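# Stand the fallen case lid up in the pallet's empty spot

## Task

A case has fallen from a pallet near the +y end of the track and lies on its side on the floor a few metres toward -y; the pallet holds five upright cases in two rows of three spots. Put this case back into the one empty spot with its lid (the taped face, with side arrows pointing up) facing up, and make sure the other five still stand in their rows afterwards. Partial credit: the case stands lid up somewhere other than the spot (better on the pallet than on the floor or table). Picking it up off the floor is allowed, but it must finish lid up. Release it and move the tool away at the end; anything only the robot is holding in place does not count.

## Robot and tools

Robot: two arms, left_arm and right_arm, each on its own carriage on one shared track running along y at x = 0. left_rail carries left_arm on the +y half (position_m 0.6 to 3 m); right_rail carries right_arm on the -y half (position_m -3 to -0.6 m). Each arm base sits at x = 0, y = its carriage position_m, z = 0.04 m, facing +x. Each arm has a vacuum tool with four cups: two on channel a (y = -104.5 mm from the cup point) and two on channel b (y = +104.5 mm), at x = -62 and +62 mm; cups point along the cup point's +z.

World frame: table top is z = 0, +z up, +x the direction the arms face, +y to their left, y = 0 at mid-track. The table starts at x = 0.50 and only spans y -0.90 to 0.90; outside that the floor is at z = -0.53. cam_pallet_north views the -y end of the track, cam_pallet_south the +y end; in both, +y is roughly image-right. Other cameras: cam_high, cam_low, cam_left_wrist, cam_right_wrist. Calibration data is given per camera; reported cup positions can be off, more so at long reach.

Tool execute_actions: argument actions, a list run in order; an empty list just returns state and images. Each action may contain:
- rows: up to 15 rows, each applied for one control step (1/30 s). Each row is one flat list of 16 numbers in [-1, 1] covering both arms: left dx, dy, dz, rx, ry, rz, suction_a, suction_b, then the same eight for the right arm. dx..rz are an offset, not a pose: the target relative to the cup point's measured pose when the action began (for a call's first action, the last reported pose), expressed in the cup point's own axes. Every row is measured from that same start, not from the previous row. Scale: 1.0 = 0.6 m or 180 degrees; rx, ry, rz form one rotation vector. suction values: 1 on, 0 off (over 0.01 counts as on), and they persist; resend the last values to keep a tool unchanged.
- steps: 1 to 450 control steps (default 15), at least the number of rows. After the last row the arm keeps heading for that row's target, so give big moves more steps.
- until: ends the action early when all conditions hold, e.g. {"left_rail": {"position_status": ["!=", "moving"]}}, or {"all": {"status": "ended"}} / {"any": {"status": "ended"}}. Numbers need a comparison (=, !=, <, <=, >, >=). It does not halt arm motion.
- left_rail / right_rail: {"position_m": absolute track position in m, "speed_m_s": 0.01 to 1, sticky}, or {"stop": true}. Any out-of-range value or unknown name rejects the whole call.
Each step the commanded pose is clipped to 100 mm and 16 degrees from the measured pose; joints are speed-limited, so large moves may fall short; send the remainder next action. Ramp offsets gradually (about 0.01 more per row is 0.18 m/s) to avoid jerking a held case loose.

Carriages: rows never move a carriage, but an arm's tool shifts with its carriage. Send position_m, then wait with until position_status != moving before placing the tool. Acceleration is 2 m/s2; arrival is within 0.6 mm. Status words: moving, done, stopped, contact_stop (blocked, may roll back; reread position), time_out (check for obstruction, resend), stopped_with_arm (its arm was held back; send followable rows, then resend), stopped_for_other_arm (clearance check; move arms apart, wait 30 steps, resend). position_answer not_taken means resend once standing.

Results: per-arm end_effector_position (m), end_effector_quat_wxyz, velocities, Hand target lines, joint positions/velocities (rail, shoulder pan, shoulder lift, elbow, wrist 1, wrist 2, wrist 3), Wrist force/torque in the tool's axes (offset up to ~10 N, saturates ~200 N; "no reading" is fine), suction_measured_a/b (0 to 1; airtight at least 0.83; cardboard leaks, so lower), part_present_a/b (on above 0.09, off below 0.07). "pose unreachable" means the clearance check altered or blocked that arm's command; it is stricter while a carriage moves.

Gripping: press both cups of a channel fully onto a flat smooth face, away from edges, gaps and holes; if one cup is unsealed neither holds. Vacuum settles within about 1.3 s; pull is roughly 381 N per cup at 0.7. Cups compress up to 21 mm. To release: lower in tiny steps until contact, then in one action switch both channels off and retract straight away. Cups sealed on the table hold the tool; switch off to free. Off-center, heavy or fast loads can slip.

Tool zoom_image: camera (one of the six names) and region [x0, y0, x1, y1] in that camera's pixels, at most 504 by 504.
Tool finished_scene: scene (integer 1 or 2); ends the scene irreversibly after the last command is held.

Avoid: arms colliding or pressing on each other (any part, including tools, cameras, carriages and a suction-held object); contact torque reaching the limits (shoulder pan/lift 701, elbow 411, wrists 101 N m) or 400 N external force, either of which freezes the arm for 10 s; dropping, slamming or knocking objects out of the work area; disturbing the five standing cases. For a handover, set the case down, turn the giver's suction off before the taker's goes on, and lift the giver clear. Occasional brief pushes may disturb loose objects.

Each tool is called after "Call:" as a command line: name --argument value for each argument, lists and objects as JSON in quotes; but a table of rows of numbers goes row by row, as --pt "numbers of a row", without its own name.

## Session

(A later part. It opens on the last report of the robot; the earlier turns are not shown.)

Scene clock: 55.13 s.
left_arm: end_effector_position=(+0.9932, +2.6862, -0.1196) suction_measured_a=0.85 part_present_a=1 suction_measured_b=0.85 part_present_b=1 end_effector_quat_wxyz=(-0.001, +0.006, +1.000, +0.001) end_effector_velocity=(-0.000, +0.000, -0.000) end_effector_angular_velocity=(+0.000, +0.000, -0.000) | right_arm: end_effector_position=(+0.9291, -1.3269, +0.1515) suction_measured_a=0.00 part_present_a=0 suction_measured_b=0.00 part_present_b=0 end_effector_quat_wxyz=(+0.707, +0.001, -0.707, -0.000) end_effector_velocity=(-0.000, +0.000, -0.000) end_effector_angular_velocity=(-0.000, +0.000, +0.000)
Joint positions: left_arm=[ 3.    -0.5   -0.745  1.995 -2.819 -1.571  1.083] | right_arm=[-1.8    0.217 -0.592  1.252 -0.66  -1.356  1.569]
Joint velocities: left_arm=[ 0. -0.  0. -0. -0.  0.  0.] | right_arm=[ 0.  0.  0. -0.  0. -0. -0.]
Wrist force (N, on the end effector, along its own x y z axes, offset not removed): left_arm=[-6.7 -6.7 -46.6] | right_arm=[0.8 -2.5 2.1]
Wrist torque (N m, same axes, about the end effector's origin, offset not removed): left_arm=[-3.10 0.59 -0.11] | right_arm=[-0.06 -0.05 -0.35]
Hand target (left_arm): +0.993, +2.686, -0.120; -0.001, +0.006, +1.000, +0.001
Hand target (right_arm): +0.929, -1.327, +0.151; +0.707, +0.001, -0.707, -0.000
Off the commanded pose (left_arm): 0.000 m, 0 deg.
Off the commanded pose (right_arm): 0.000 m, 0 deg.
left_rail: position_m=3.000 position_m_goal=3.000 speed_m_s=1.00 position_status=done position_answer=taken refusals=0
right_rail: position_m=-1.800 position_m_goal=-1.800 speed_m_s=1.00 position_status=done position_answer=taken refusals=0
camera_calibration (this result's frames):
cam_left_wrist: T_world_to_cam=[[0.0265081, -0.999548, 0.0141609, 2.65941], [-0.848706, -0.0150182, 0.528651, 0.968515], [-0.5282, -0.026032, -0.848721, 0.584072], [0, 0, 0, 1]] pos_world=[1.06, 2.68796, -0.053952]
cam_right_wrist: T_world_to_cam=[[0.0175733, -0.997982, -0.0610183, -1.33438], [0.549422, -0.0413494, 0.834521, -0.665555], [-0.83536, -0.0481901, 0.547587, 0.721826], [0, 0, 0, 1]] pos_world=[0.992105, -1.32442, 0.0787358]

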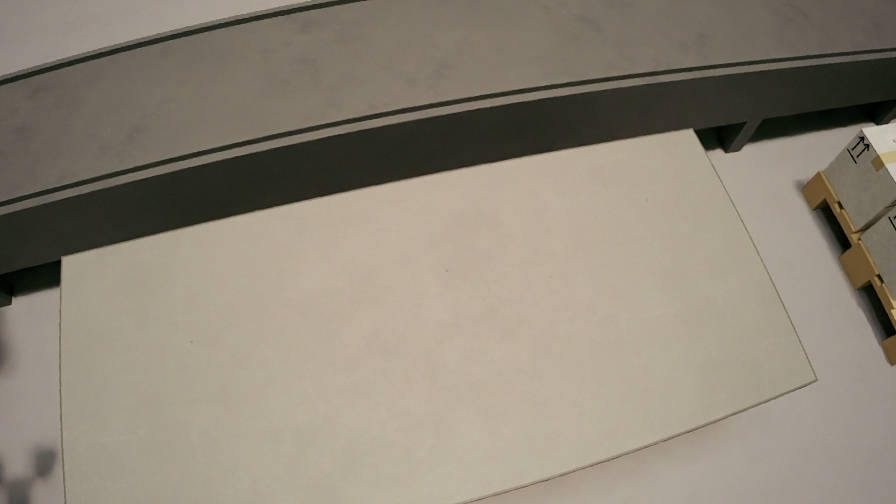

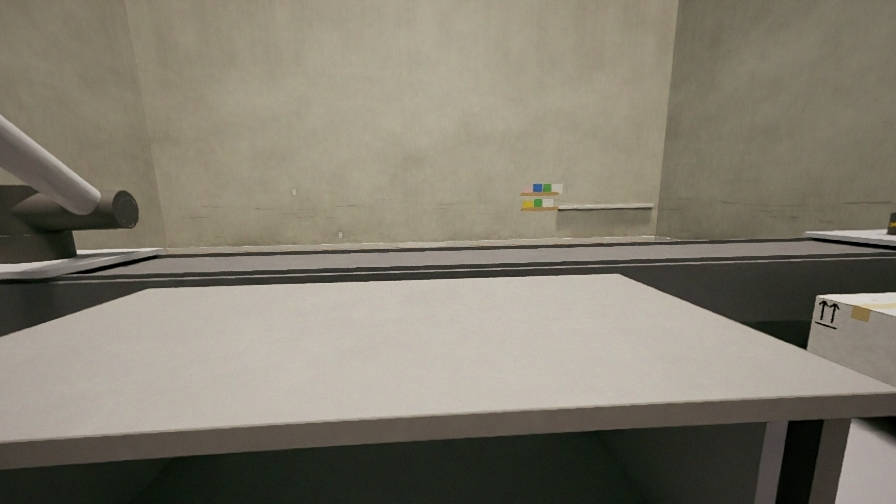

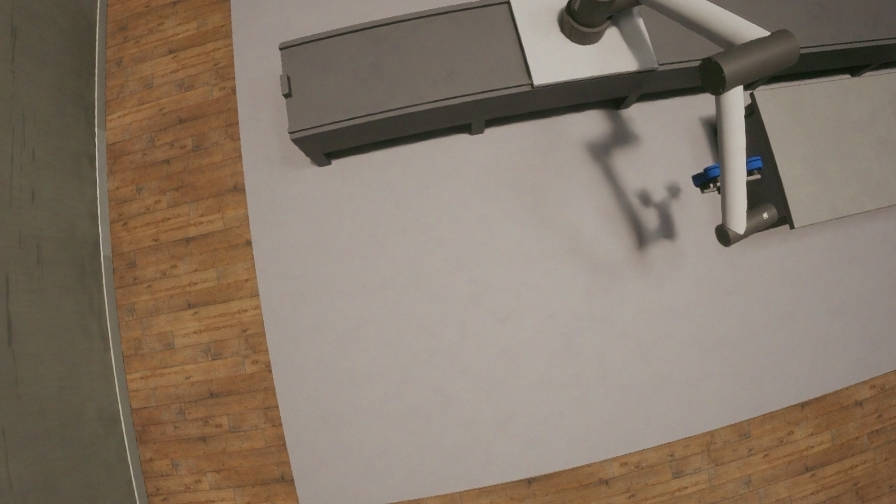

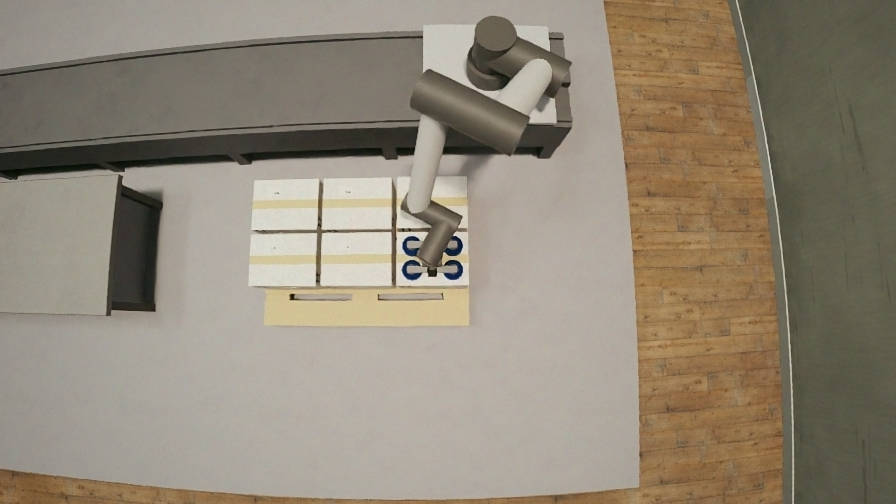

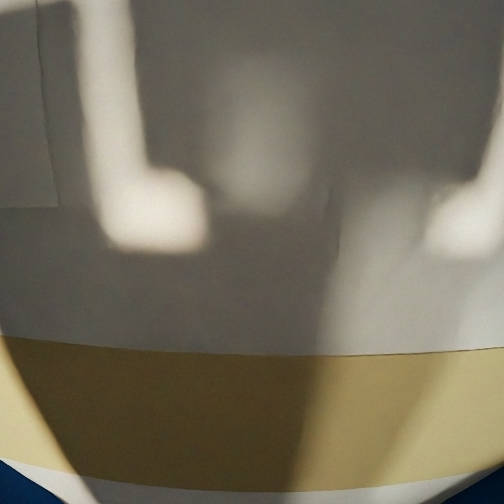

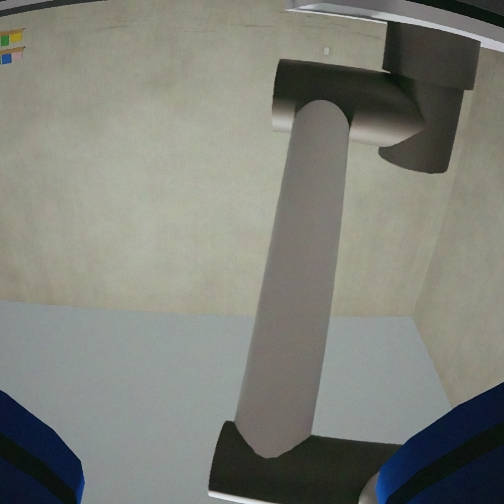

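No contact yet. Another 2 mm.

Call:
execute_actions --actions '[{"rows": [[0,0,0.0033,0,0,0,1,1,0,0,0,0,0,0,0,0]], "steps": 1}]'

Scene clock: 55.30 s.
left_arm: end_effector_position=(+0.9932, +2.6862, -0.1196) suction_measured_a=0.85 part_present_a=1 suction_measured_b=0.85 part_present_b=1 end_effector_quat_wxyz=(-0.001, +0.006, +1.000, +0.001) end_effector_velocity=(+0.000, -0.000, -0.004) end_effector_angular_velocity=(-0.000, -0.000, +0.000) | right_arm: end_effector_position=(+0.9291, -1.3269, +0.1515) suction_measured_a=0.00 part_present_a=0 suction_measured_b=0.00 part_present_b=0 end_effector_quat_wxyz=(+0.707, +0.001, -0.707, -0.000) end_effector_velocity=(+0.000, +0.000, +0.000) end_effector_angular_velocity=(+0.000, -0.000, +0.000)
Joint positions: left_arm=[ 3.    -0.5   -0.745  1.995 -2.819 -1.571  1.083] | right_arm=[-1.8    0.217 -0.592  1.252 -0.66  -1.356  1.569]
Joint velocities: left_arm=[ 0.    -0.     0.005 -0.001 -0.005 -0.    -0.   ] | right_arm=[ 0.  0. -0.  0. -0. -0. -0.]
Wrist force (N, on the end effector, along its own x y z axes, offset not removed): left_arm=[0.7 -3.0 -51.7] | right_arm=[1.3 -4.6 2.1]
Wrist torque (N m, same axes, about the end effector's origin, offset not removed): left_arm=[-2.78 -0.52 0.02] | right_arm=[-0.38 -0.11 -0.33]
Hand target (left_arm): +0.993, +2.686, -0.122; -0.001, +0.006, +1.000, +0.001
Hand target (right_arm): +0.929, -1.327, +0.151; +0.707, +0.001, -0.707, -0.000
Off the commanded pose (left_arm): 0.002 m, 0 deg.
Off the commanded pose (right_arm): 0.000 m, 0 deg.
left_rail: position_m=3.000 position_m_goal=3.000 speed_m_s=1.00 position_status=done position_answer=taken refusals=0
right_rail: position_m=-1.800 position_m_goal=-1.800 speed_m_s=1.00 position_status=done position_answer=taken refusals=0
camera_calibration (this result's frames):
cam_left_wrist: T_world_to_cam=[[0.0265077, -0.999549, 0.0141373, 2.65941], [-0.848713, -0.0150307, 0.52864, 0.968578], [-0.528189, -0.0260115, -0.848728, 0.583974], [0, 0, 0, 1]] pos_world=[1.06, 2.68796, -0.0539907]
cam_right_wrist: T_world_to_cam=[[0.0175732, -0.997982, -0.0610183, -1.33438], [0.549422, -0.0413494, 0.834521, -0.665555], [-0.83536, -0.04819, 0.547587, 0.721826], [0, 0, 0, 1]] pos_world=[0.992105, -1.32442, 0.0787359]

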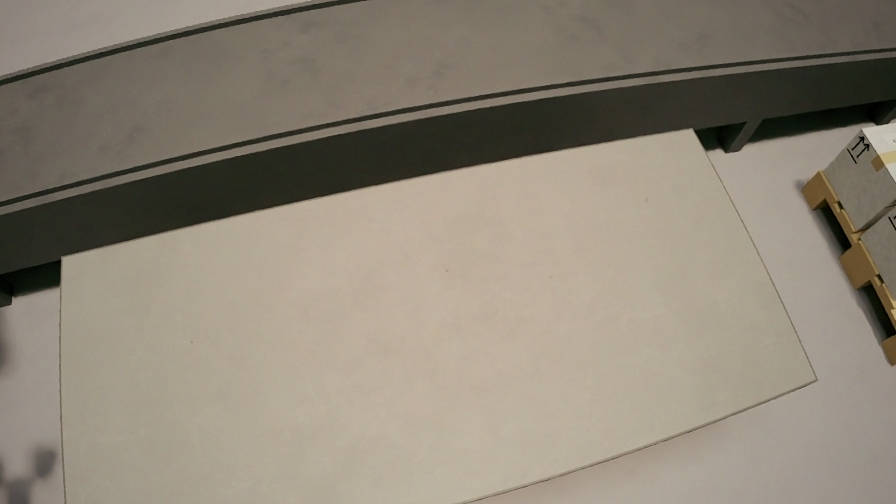

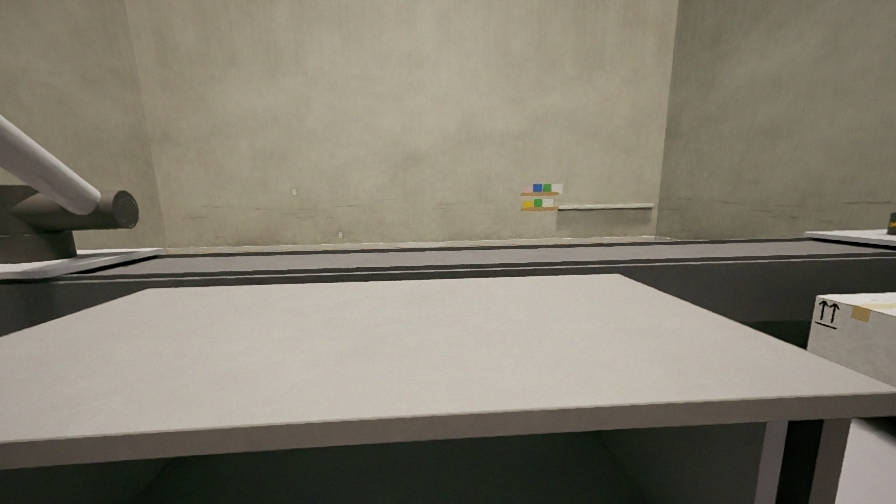

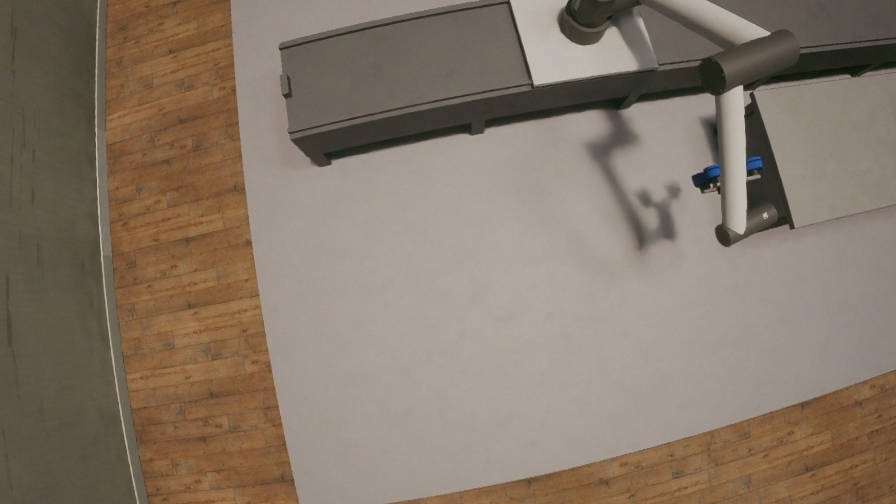

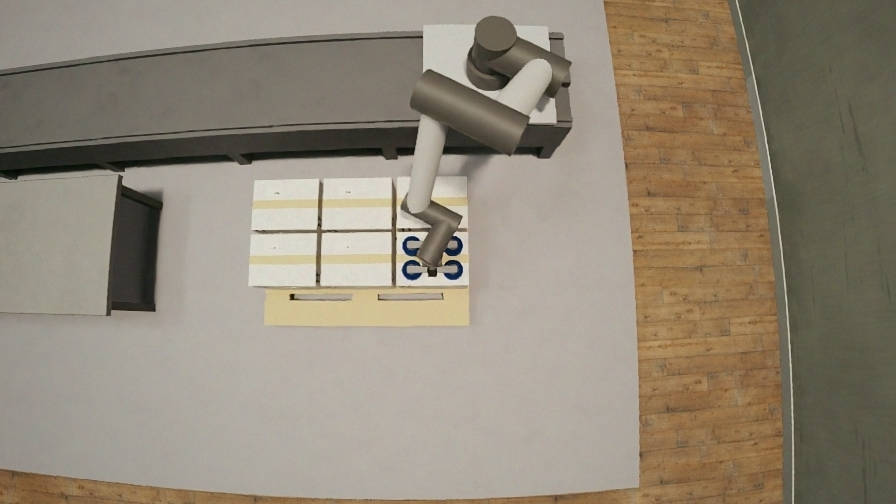

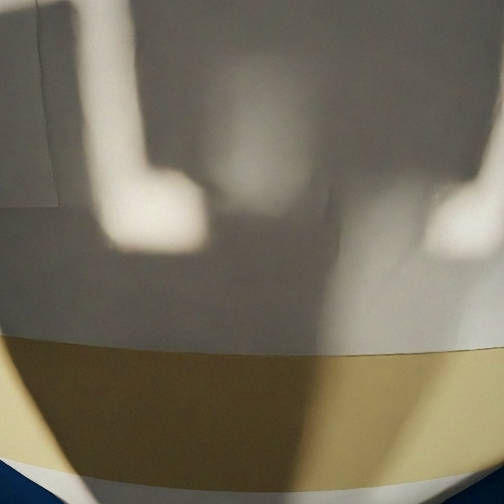

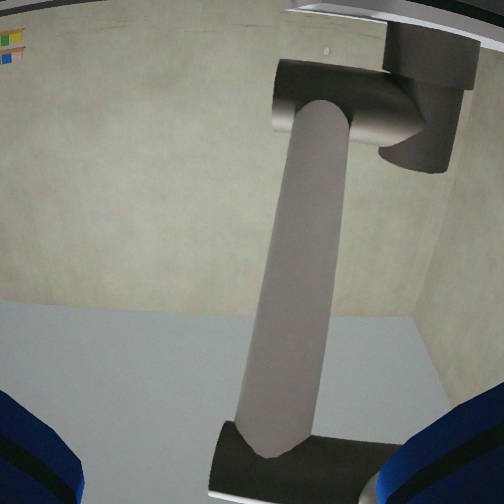

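Call:
execute_actions --actions '[]'

Scene clock: 55.60 s.
left_arm: end_effector_position=(+0.9932, +2.6862, -0.1214) suction_measured_a=0.85 part_present_a=1 suction_measured_b=0.85 part_present_b=1 end_effector_quat_wxyz=(-0.001, +0.006, +1.000, +0.001) end_effector_velocity=(+0.000, -0.000, -0.002) end_effector_angular_velocity=(-0.000, -0.000, +0.000) | right_arm: end_effector_position=(+0.9291, -1.3269, +0.1515) suction_measured_a=0.00 part_present_a=0 suction_measured_b=0.00 part_present_b=0 end_effector_quat_wxyz=(+0.707, +0.001, -0.707, -0.000) end_effector_velocity=(+0.000, +0.000, +0.000) end_effector_angular_velocity=(+0.000, -0.000, +0.000)
Joint positions: left_arm=[ 3.    -0.5   -0.743  1.995 -2.82  -1.571  1.083] | right_arm=[-1.8    0.217 -0.592  1.252 -0.66  -1.356  1.569]
Joint velocities: left_arm=[ 0.    -0.     0.002 -0.    -0.002  0.    -0.   ] | right_arm=[ 0.  0. -0.  0.  0. -0.  0.]
Wrist force (N, on the end effector, along its own x y z axes, offset not removed): left_arm=[3.2 -5.7 -44.6] | right_arm=[-2.1 -5.3 1.5]
Wrist torque (N m, same axes, about the end effector's origin, offset not removed): left_arm=[-3.37 -0.78 0.00] | right_arm=[-0.45 0.31 -0.33]
Hand target (left_arm): +0.993, +2.686, -0.122; -0.001, +0.006, +1.000, +0.001
Hand target (right_arm): +0.929, -1.327, +0.151; +0.707, +0.001, -0.707, -0.000
Off the commanded pose (left_arm): 0.000 m, 0 deg.
Off the commanded pose (right_arm): 0.000 m, 0 deg.
left_rail: position_m=3.000 position_m_goal=3.000 speed_m_s=1.00 position_status=done position_answer=taken refusals=0
right_rail: position_m=-1.800 position_m_goal=-1.800 speed_m_s=1.00 position_status=done position_answer=taken refusals=0
camera_calibration (this result's frames):
cam_left_wrist: T_world_to_cam=[[0.0265065, -0.999549, 0.0141289, 2.65944], [-0.848706, -0.0150338, 0.528651, 0.969495], [-0.5282, -0.026004, -0.848722, 0.582481], [0, 0, 0, 1]] pos_world=[1.05999, 2.68796, -0.0557359]
cam_right_wrist: T_world_to_cam=[[0.0175728, -0.997982, -0.0610182, -1.33438], [0.549422, -0.0413496, 0.834521, -0.665555], [-0.83536, -0.0481897, 0.547587, 0.721826], [0, 0, 0, 1]] pos_world=[0.992105, -1.32442, 0.0787358]

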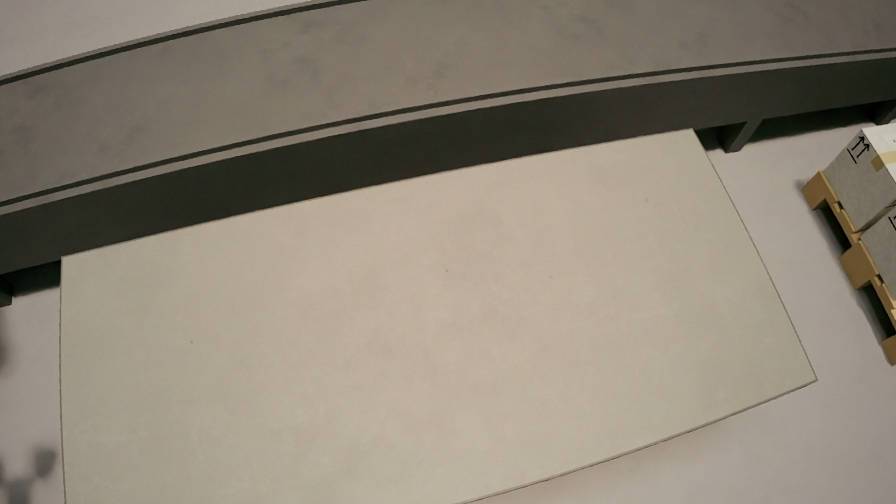

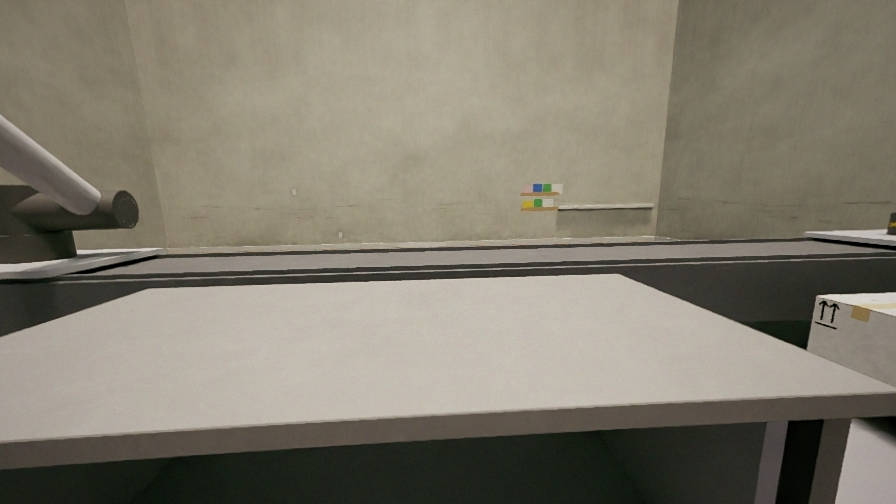

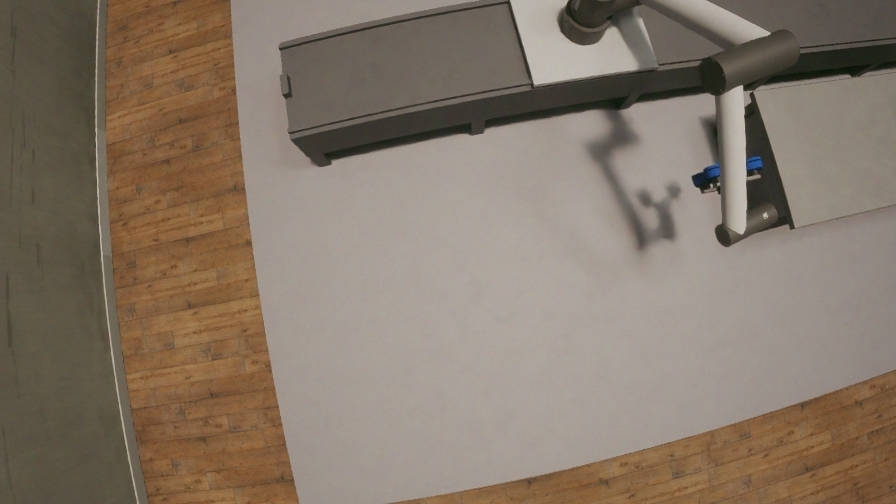

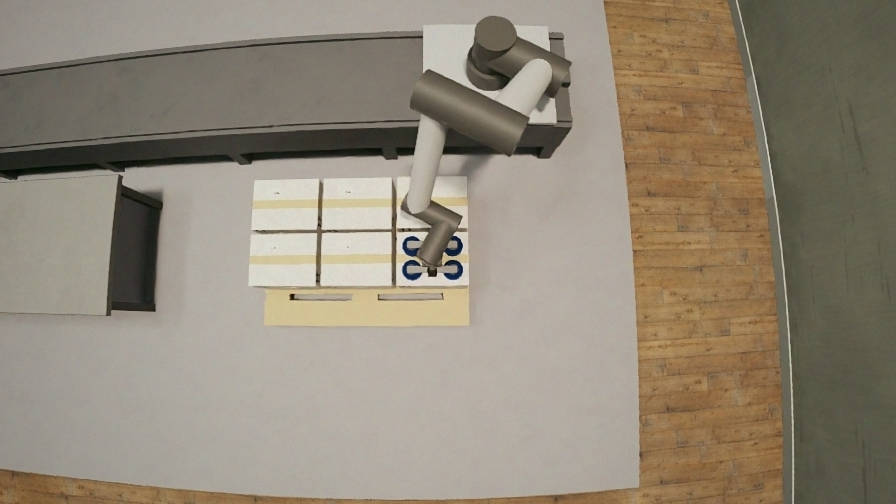

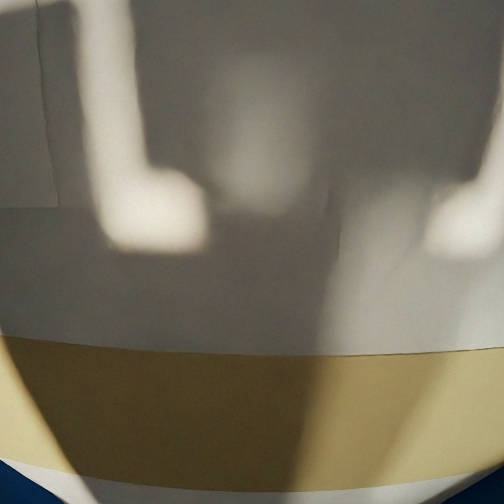

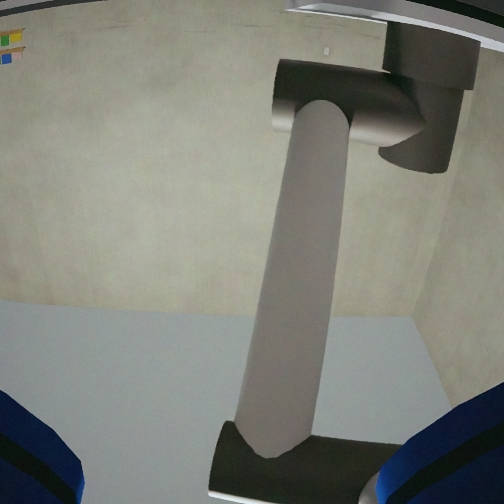

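Call:
execute_actions --actions '[{"rows": [[0,0,0.003,0,0,0,1,1,0,0,0,0,0,0,0,0]], "steps": 1}]'

Scene clock: 56.07 s.
left_arm: end_effector_position=(+0.9932, +2.6862, -0.1216) suction_measured_a=0.85 part_present_a=1 suction_measured_b=0.85 part_present_b=1 end_effector_quat_wxyz=(-0.001, +0.006, +1.000, +0.001) end_effector_velocity=(+0.000, -0.000, -0.003) end_effector_angular_velocity=(-0.000, -0.000, -0.000) | right_arm: end_effector_position=(+0.9291, -1.3269, +0.1515) suction_measured_a=0.00 part_present_a=0 suction_measured_b=0.00 part_present_b=0 end_effector_quat_wxyz=(+0.707, +0.001, -0.707, -0.000) end_effector_velocity=(-0.000, -0.000, -0.000) end_effector_angular_velocity=(-0.000, +0.000, +0.000)
Joint positions: left_arm=[ 3.    -0.5   -0.742  1.995 -2.821 -1.571  1.083] | right_arm=[-1.8    0.217 -0.592  1.252 -0.66  -1.356  1.569]
Joint velocities: left_arm=[ 0.     0.     0.004 -0.001 -0.004 -0.     0.   ] | right_arm=[ 0.  0.  0. -0.  0. -0. -0.]
Wrist force (N, on the end effector, along its own x y z axes, offset not removed): left_arm=[7.6 -0.9 -53.4] | right_arm=[-1.7 -3.7 0.9]
Wrist torque (N m, same axes, about the end effector's origin, offset not removed): left_arm=[-2.66 -1.05 -0.11] | right_arm=[-0.29 0.29 -0.33]
Hand target (left_arm): +0.993, +2.686, -0.123; -0.001, +0.006, +1.000, +0.001
Hand target (right_arm): +0.929, -1.327, +0.151; +0.707, +0.001, -0.707, -0.000
Off the commanded pose (left_arm): 0.002 m, 0 deg.
Off the commanded pose (right_arm): 0.000 m, 0 deg.
left_rail: position_m=3.000 position_m_goal=3.000 speed_m_s=1.00 position_status=done position_answer=taken refusals=0
right_rail: position_m=-1.800 position_m_goal=-1.800 speed_m_s=1.00 position_status=done position_answer=taken refusals=0
camera_calibration (this result's frames):
cam_left_wrist: T_world_to_cam=[[0.0265064, -0.999549, 0.0141331, 2.65944], [-0.84871, -0.0150317, 0.528645, 0.969611], [-0.528194, -0.0260074, -0.848725, 0.582301], [0, 0, 0, 1]] pos_world=[1.05999, 2.68796, -0.0559522]
cam_right_wrist: T_world_to_cam=[[0.0175731, -0.997982, -0.0610182, -1.33438], [0.549422, -0.0413494, 0.834521, -0.665555], [-0.83536, -0.0481899, 0.547587, 0.721826], [0, 0, 0, 1]] pos_world=[0.992105, -1.32442, 0.0787359]

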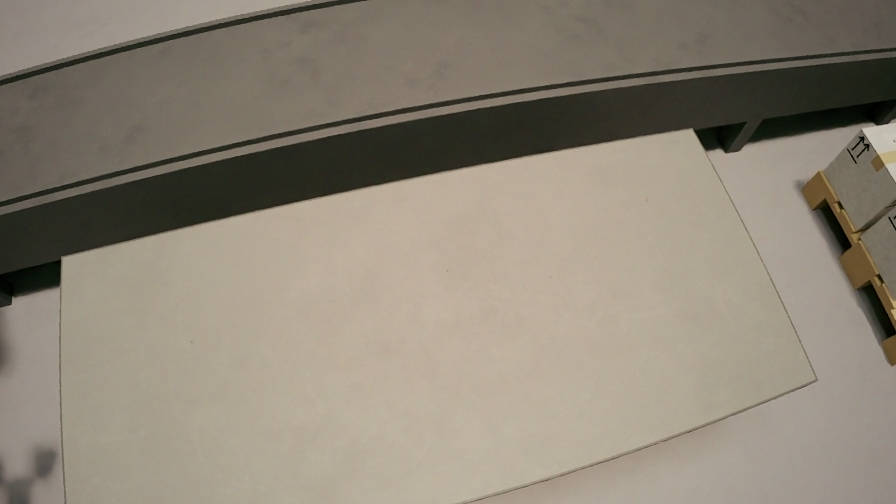

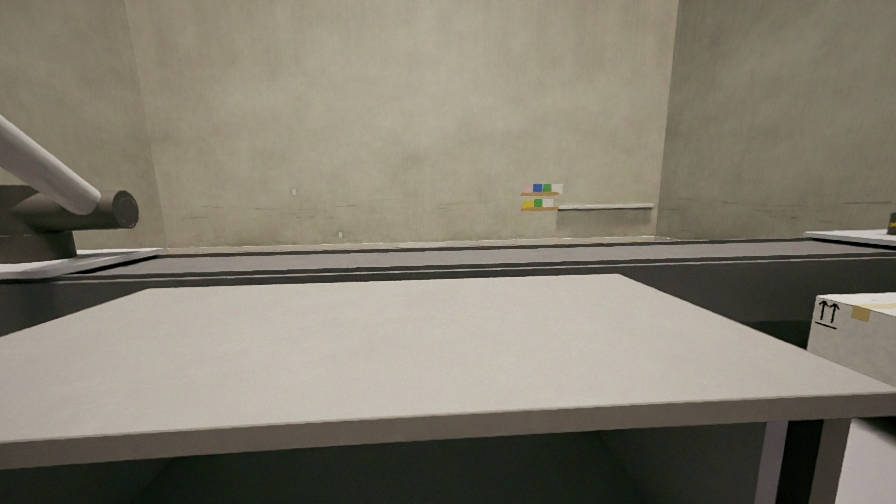

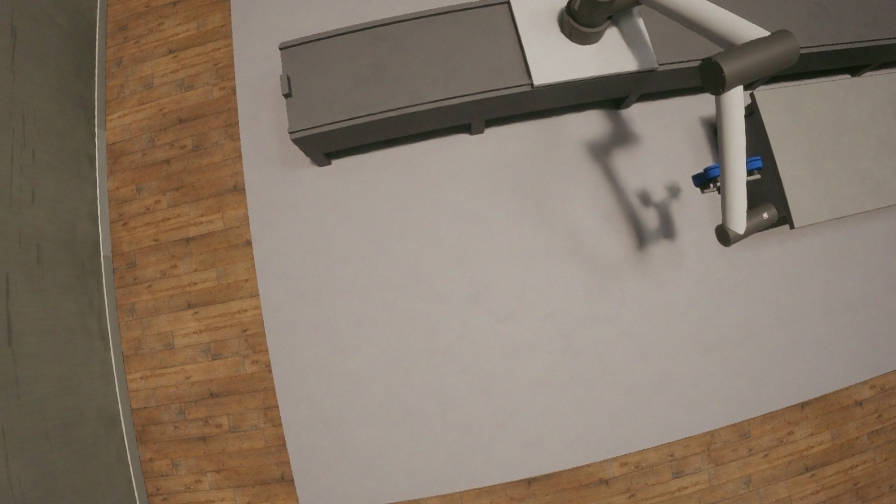

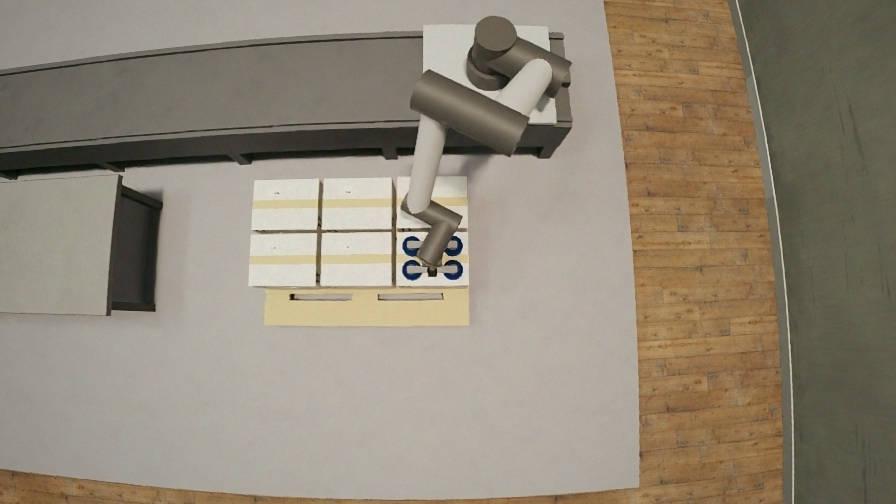

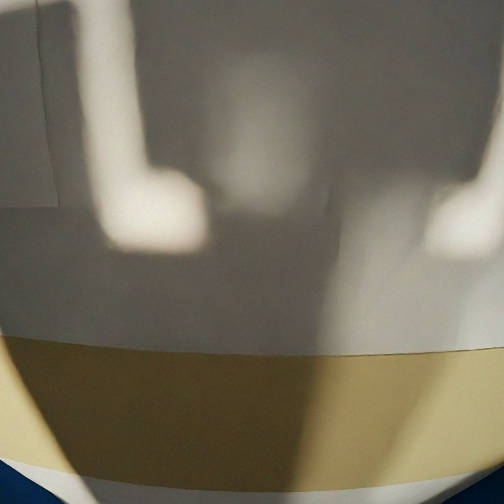

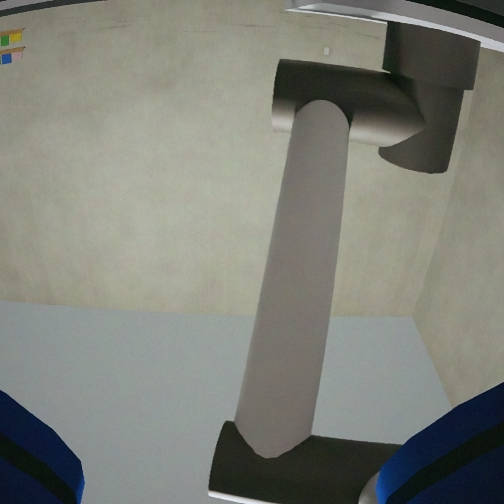

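Call:
execute_actions --actions '[]'

Scene clock: 56.23 s.
left_arm: end_effector_position=(+0.9932, +2.6862, -0.1227) suction_measured_a=0.85 part_present_a=1 suction_measured_b=0.85 part_present_b=1 end_effector_quat_wxyz=(-0.001, +0.006, +1.000, +0.001) end_effector_velocity=(-0.000, +0.000, -0.004) end_effector_angular_velocity=(+0.000, +0.000, -0.000) | right_arm: end_effector_position=(+0.9291, -1.3269, +0.1515) suction_measured_a=0.00 part_present_a=0 suction_measured_b=0.00 part_present_b=0 end_effector_quat_wxyz=(+0.707, +0.001, -0.707, -0.000) end_effector_velocity=(-0.000, +0.000, +0.000) end_effector_angular_velocity=(-0.000, -0.000, +0.000)
Joint positions: left_arm=[ 3.    -0.5   -0.741  1.994 -2.822 -1.571  1.083] | right_arm=[-1.8    0.217 -0.592  1.252 -0.66  -1.356  1.569]
Joint velocities: left_arm=[ 0.     0.     0.005 -0.001 -0.004 -0.     0.   ] | right_arm=[ 0.  0. -0. -0. -0.  0.  0.]
Wrist force (N, on the end effector, along its own x y z axes, offset not removed): left_arm=[0.2 -3.2 -55.4] | right_arm=[-1.5 -3.8 0.6]
Wrist torque (N m, same axes, about the end effector's origin, offset not removed): left_arm=[-2.84 -0.63 0.19] | right_arm=[-0.34 0.34 -0.37]
Hand target (left_arm): +0.993, +2.686, -0.123; -0.001, +0.006, +1.000, +0.001
Hand target (right_arm): +0.929, -1.327, +0.151; +0.707, +0.001, -0.707, -0.000
Off the commanded pose (left_arm): 0.000 m, 0 deg.
Off the commanded pose (right_arm): 0.000 m, 0 deg.
left_rail: position_m=3.000 position_m_goal=3.000 speed_m_s=1.00 position_status=done position_answer=taken refusals=0
right_rail: position_m=-1.800 position_m_goal=-1.800 speed_m_s=1.00 position_status=done position_answer=taken refusals=0
camera_calibration (this result's frames):
cam_left_wrist: T_world_to_cam=[[0.0265054, -0.999549, 0.0141223, 2.65946], [-0.8487, -0.015036, 0.528661, 0.970192], [-0.52821, -0.0259979, -0.848716, 0.581348], [0, 0, 0, 1]] pos_world=[1.05999, 2.68797, -0.0570613]
cam_right_wrist: T_world_to_cam=[[0.0175729, -0.997982, -0.0610182, -1.33438], [0.549422, -0.0413495, 0.834521, -0.665555], [-0.83536, -0.0481897, 0.547587, 0.721826], [0, 0, 0, 1]] pos_world=[0.992105, -1.32442, 0.0787359]

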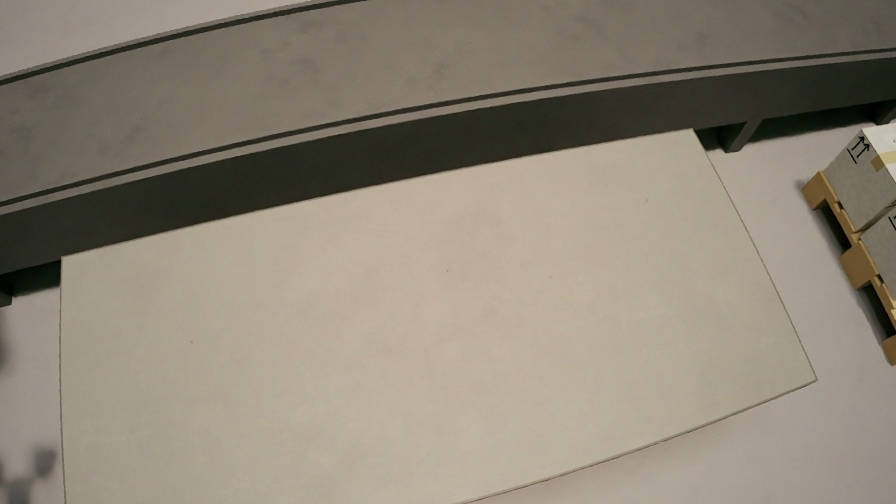

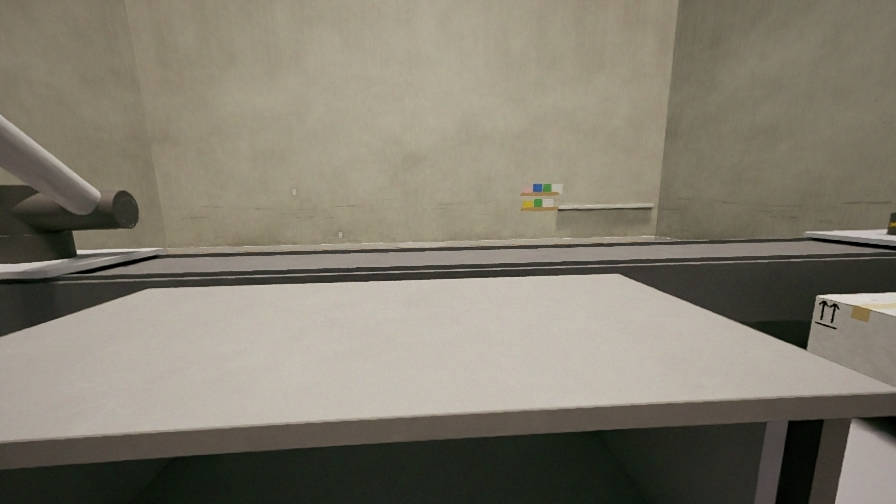

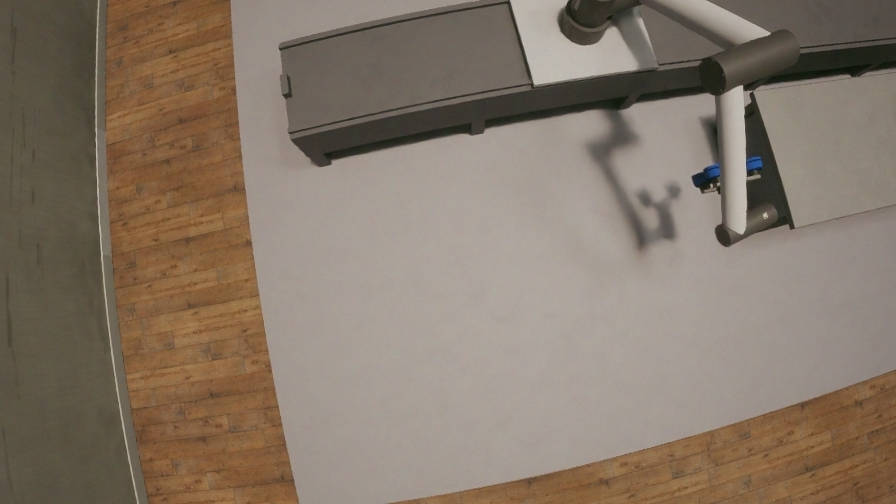

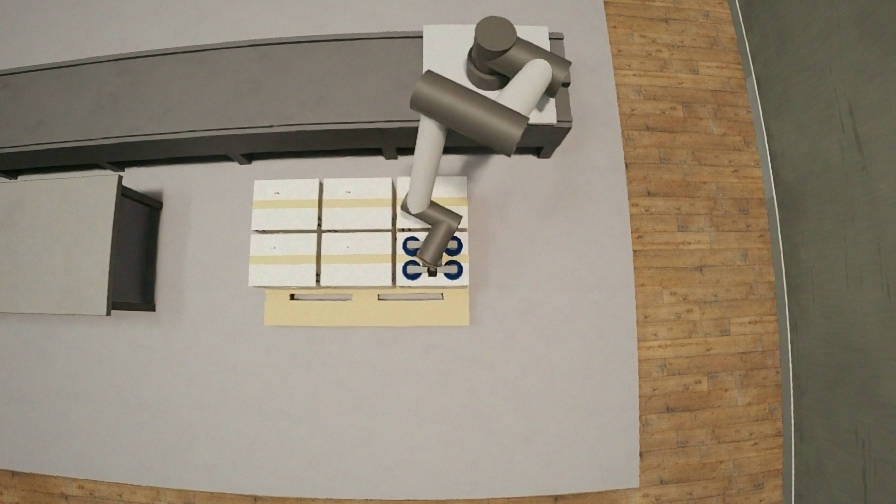

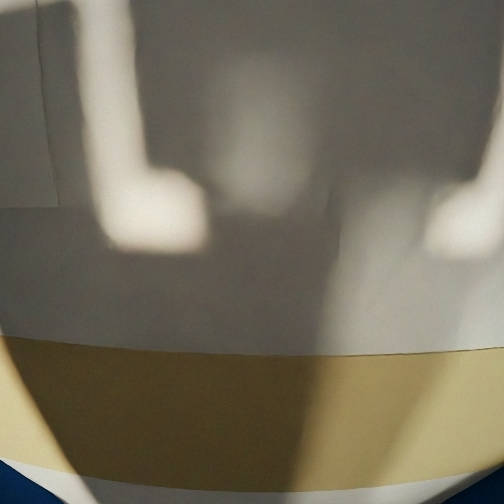

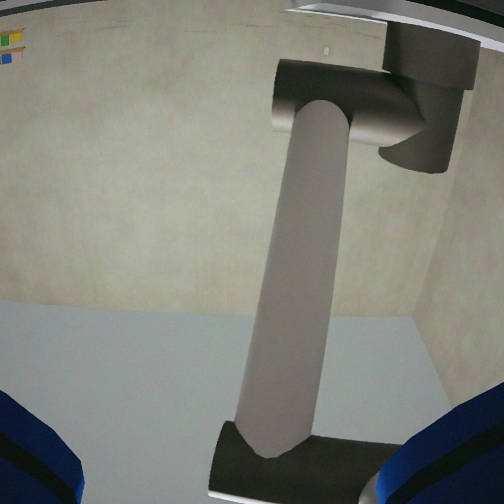

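Call:
execute_actions --actions '[{"rows": [[0,0,0.003,0,0,0,1,1,0,0,0,0,0,0,0,0]], "steps": 1}]'

Scene clock: 56.47 s.
left_arm: end_effector_position=(+0.9933, +2.6862, -0.1230) suction_measured_a=0.85 part_present_a=1 suction_measured_b=0.85 part_present_b=1 end_effector_quat_wxyz=(-0.001, +0.006, +1.000, +0.000) end_effector_velocity=(+0.000, -0.000, -0.003) end_effector_angular_velocity=(-0.000, -0.000, -0.000) | right_arm: end_effector_position=(+0.9291, -1.3269, +0.1515) suction_measured_a=0.00 part_present_a=0 suction_measured_b=0.00 part_present_b=0 end_effector_quat_wxyz=(+0.707, +0.001, -0.707, -0.000) end_effector_velocity=(-0.000, -0.000, -0.000) end_effector_angular_velocity=(-0.000, +0.000, -0.000)
Joint positions: left_arm=[ 3.    -0.5   -0.741  1.994 -2.822 -1.571  1.083] | right_arm=[-1.8    0.217 -0.592  1.252 -0.66  -1.356  1.569]
Joint velocities: left_arm=[ 0.    -0.     0.004 -0.001 -0.004 -0.     0.   ] | right_arm=[ 0. -0.  0. -0.  0.  0.  0.]
Wrist force (N, on the end effector, along its own x y z axes, offset not removed): left_arm=[11.4 -2.4 -72.4] | right_arm=[0.4 -4.4 0.1]
Wrist torque (N m, same axes, about the end effector's origin, offset not removed): left_arm=[-0.33 -2.90 0.43] | right_arm=[-0.43 -0.07 -0.33]
Hand target (left_arm): +0.993, +2.686, -0.124; -0.001, +0.006, +1.000, +0.001
Hand target (right_arm): +0.929, -1.327, +0.151; +0.707, +0.001, -0.707, -0.000
Off the commanded pose (left_arm): 0.001 m, 0 deg.
Off the commanded pose (right_arm): 0.000 m, 0 deg.
left_rail: position_m=3.000 position_m_goal=3.000 speed_m_s=1.00 position_status=done position_answer=taken refusals=0
right_rail: position_m=-1.800 position_m_goal=-1.800 speed_m_s=1.00 position_status=done position_answer=taken refusals=0
camera_calibration (this result's frames):
cam_left_wrist: T_world_to_cam=[[0.0264985, -0.999548, 0.0142088, 2.65944], [-0.84878, -0.0149883, 0.528534, 0.970368], [-0.528082, -0.0260655, -0.848793, 0.581148], [0, 0, 0, 1]] pos_world=[1.06005, 2.68793, -0.0573847]
cam_right_wrist: T_world_to_cam=[[0.0175733, -0.997982, -0.0610182, -1.33438], [0.549422, -0.0413492, 0.834521, -0.665555], [-0.83536, -0.0481901, 0.547587, 0.721826], [0, 0, 0, 1]] pos_world=[0.992104, -1.32442, 0.0787358]

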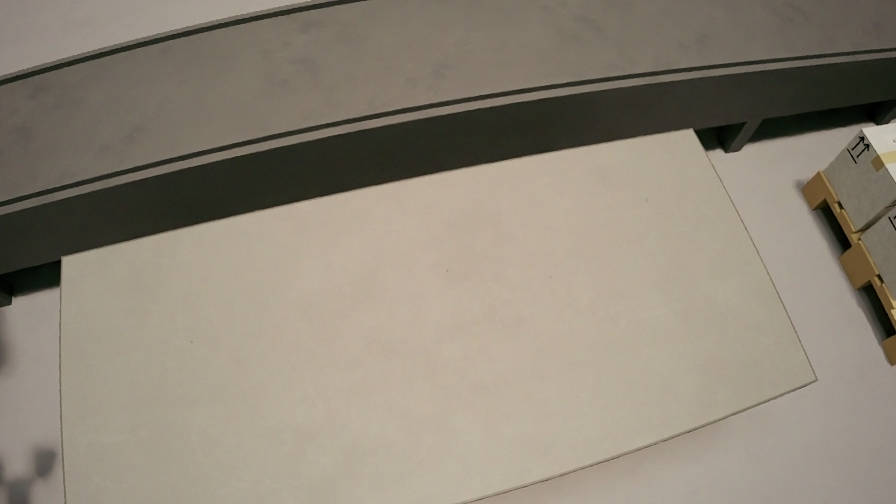

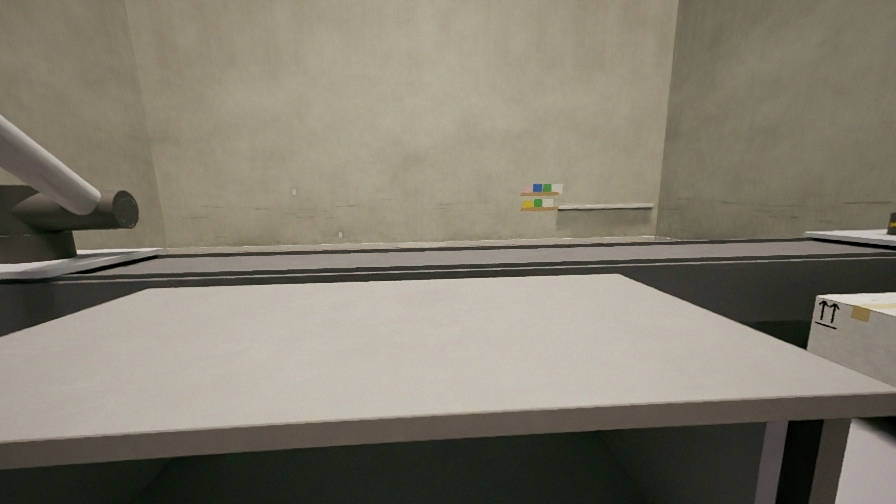

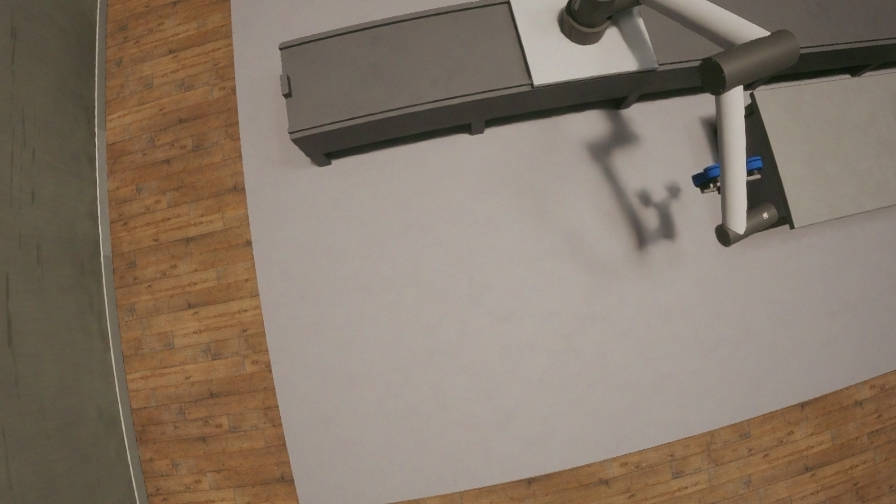

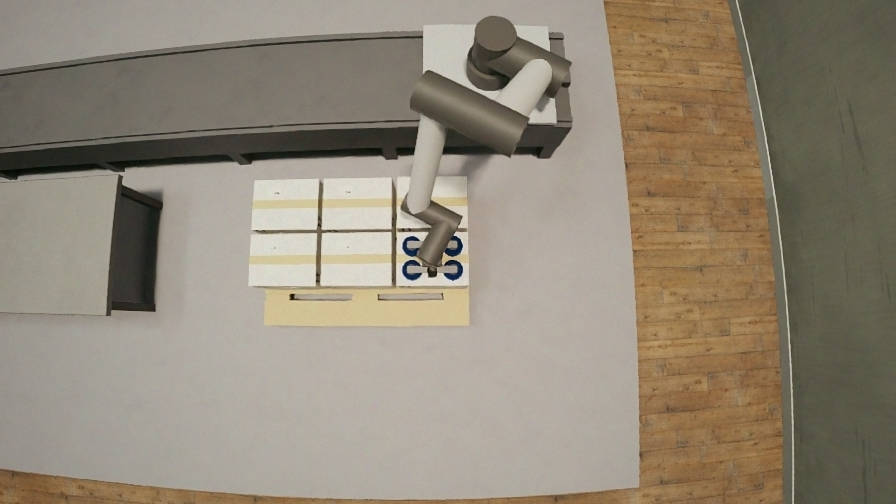

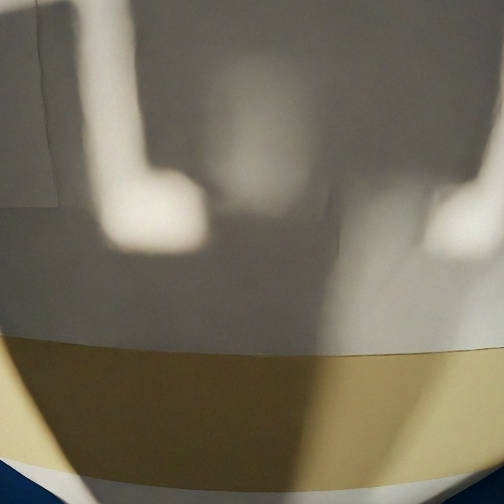

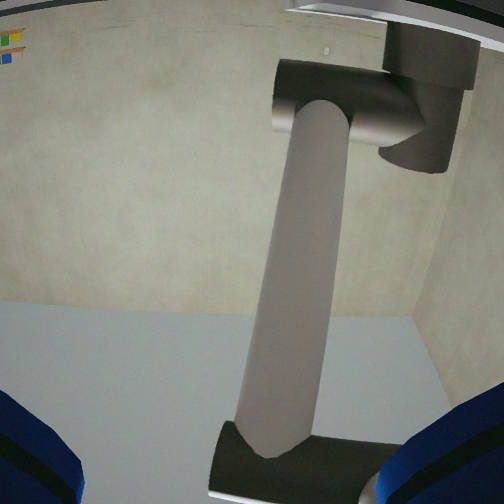

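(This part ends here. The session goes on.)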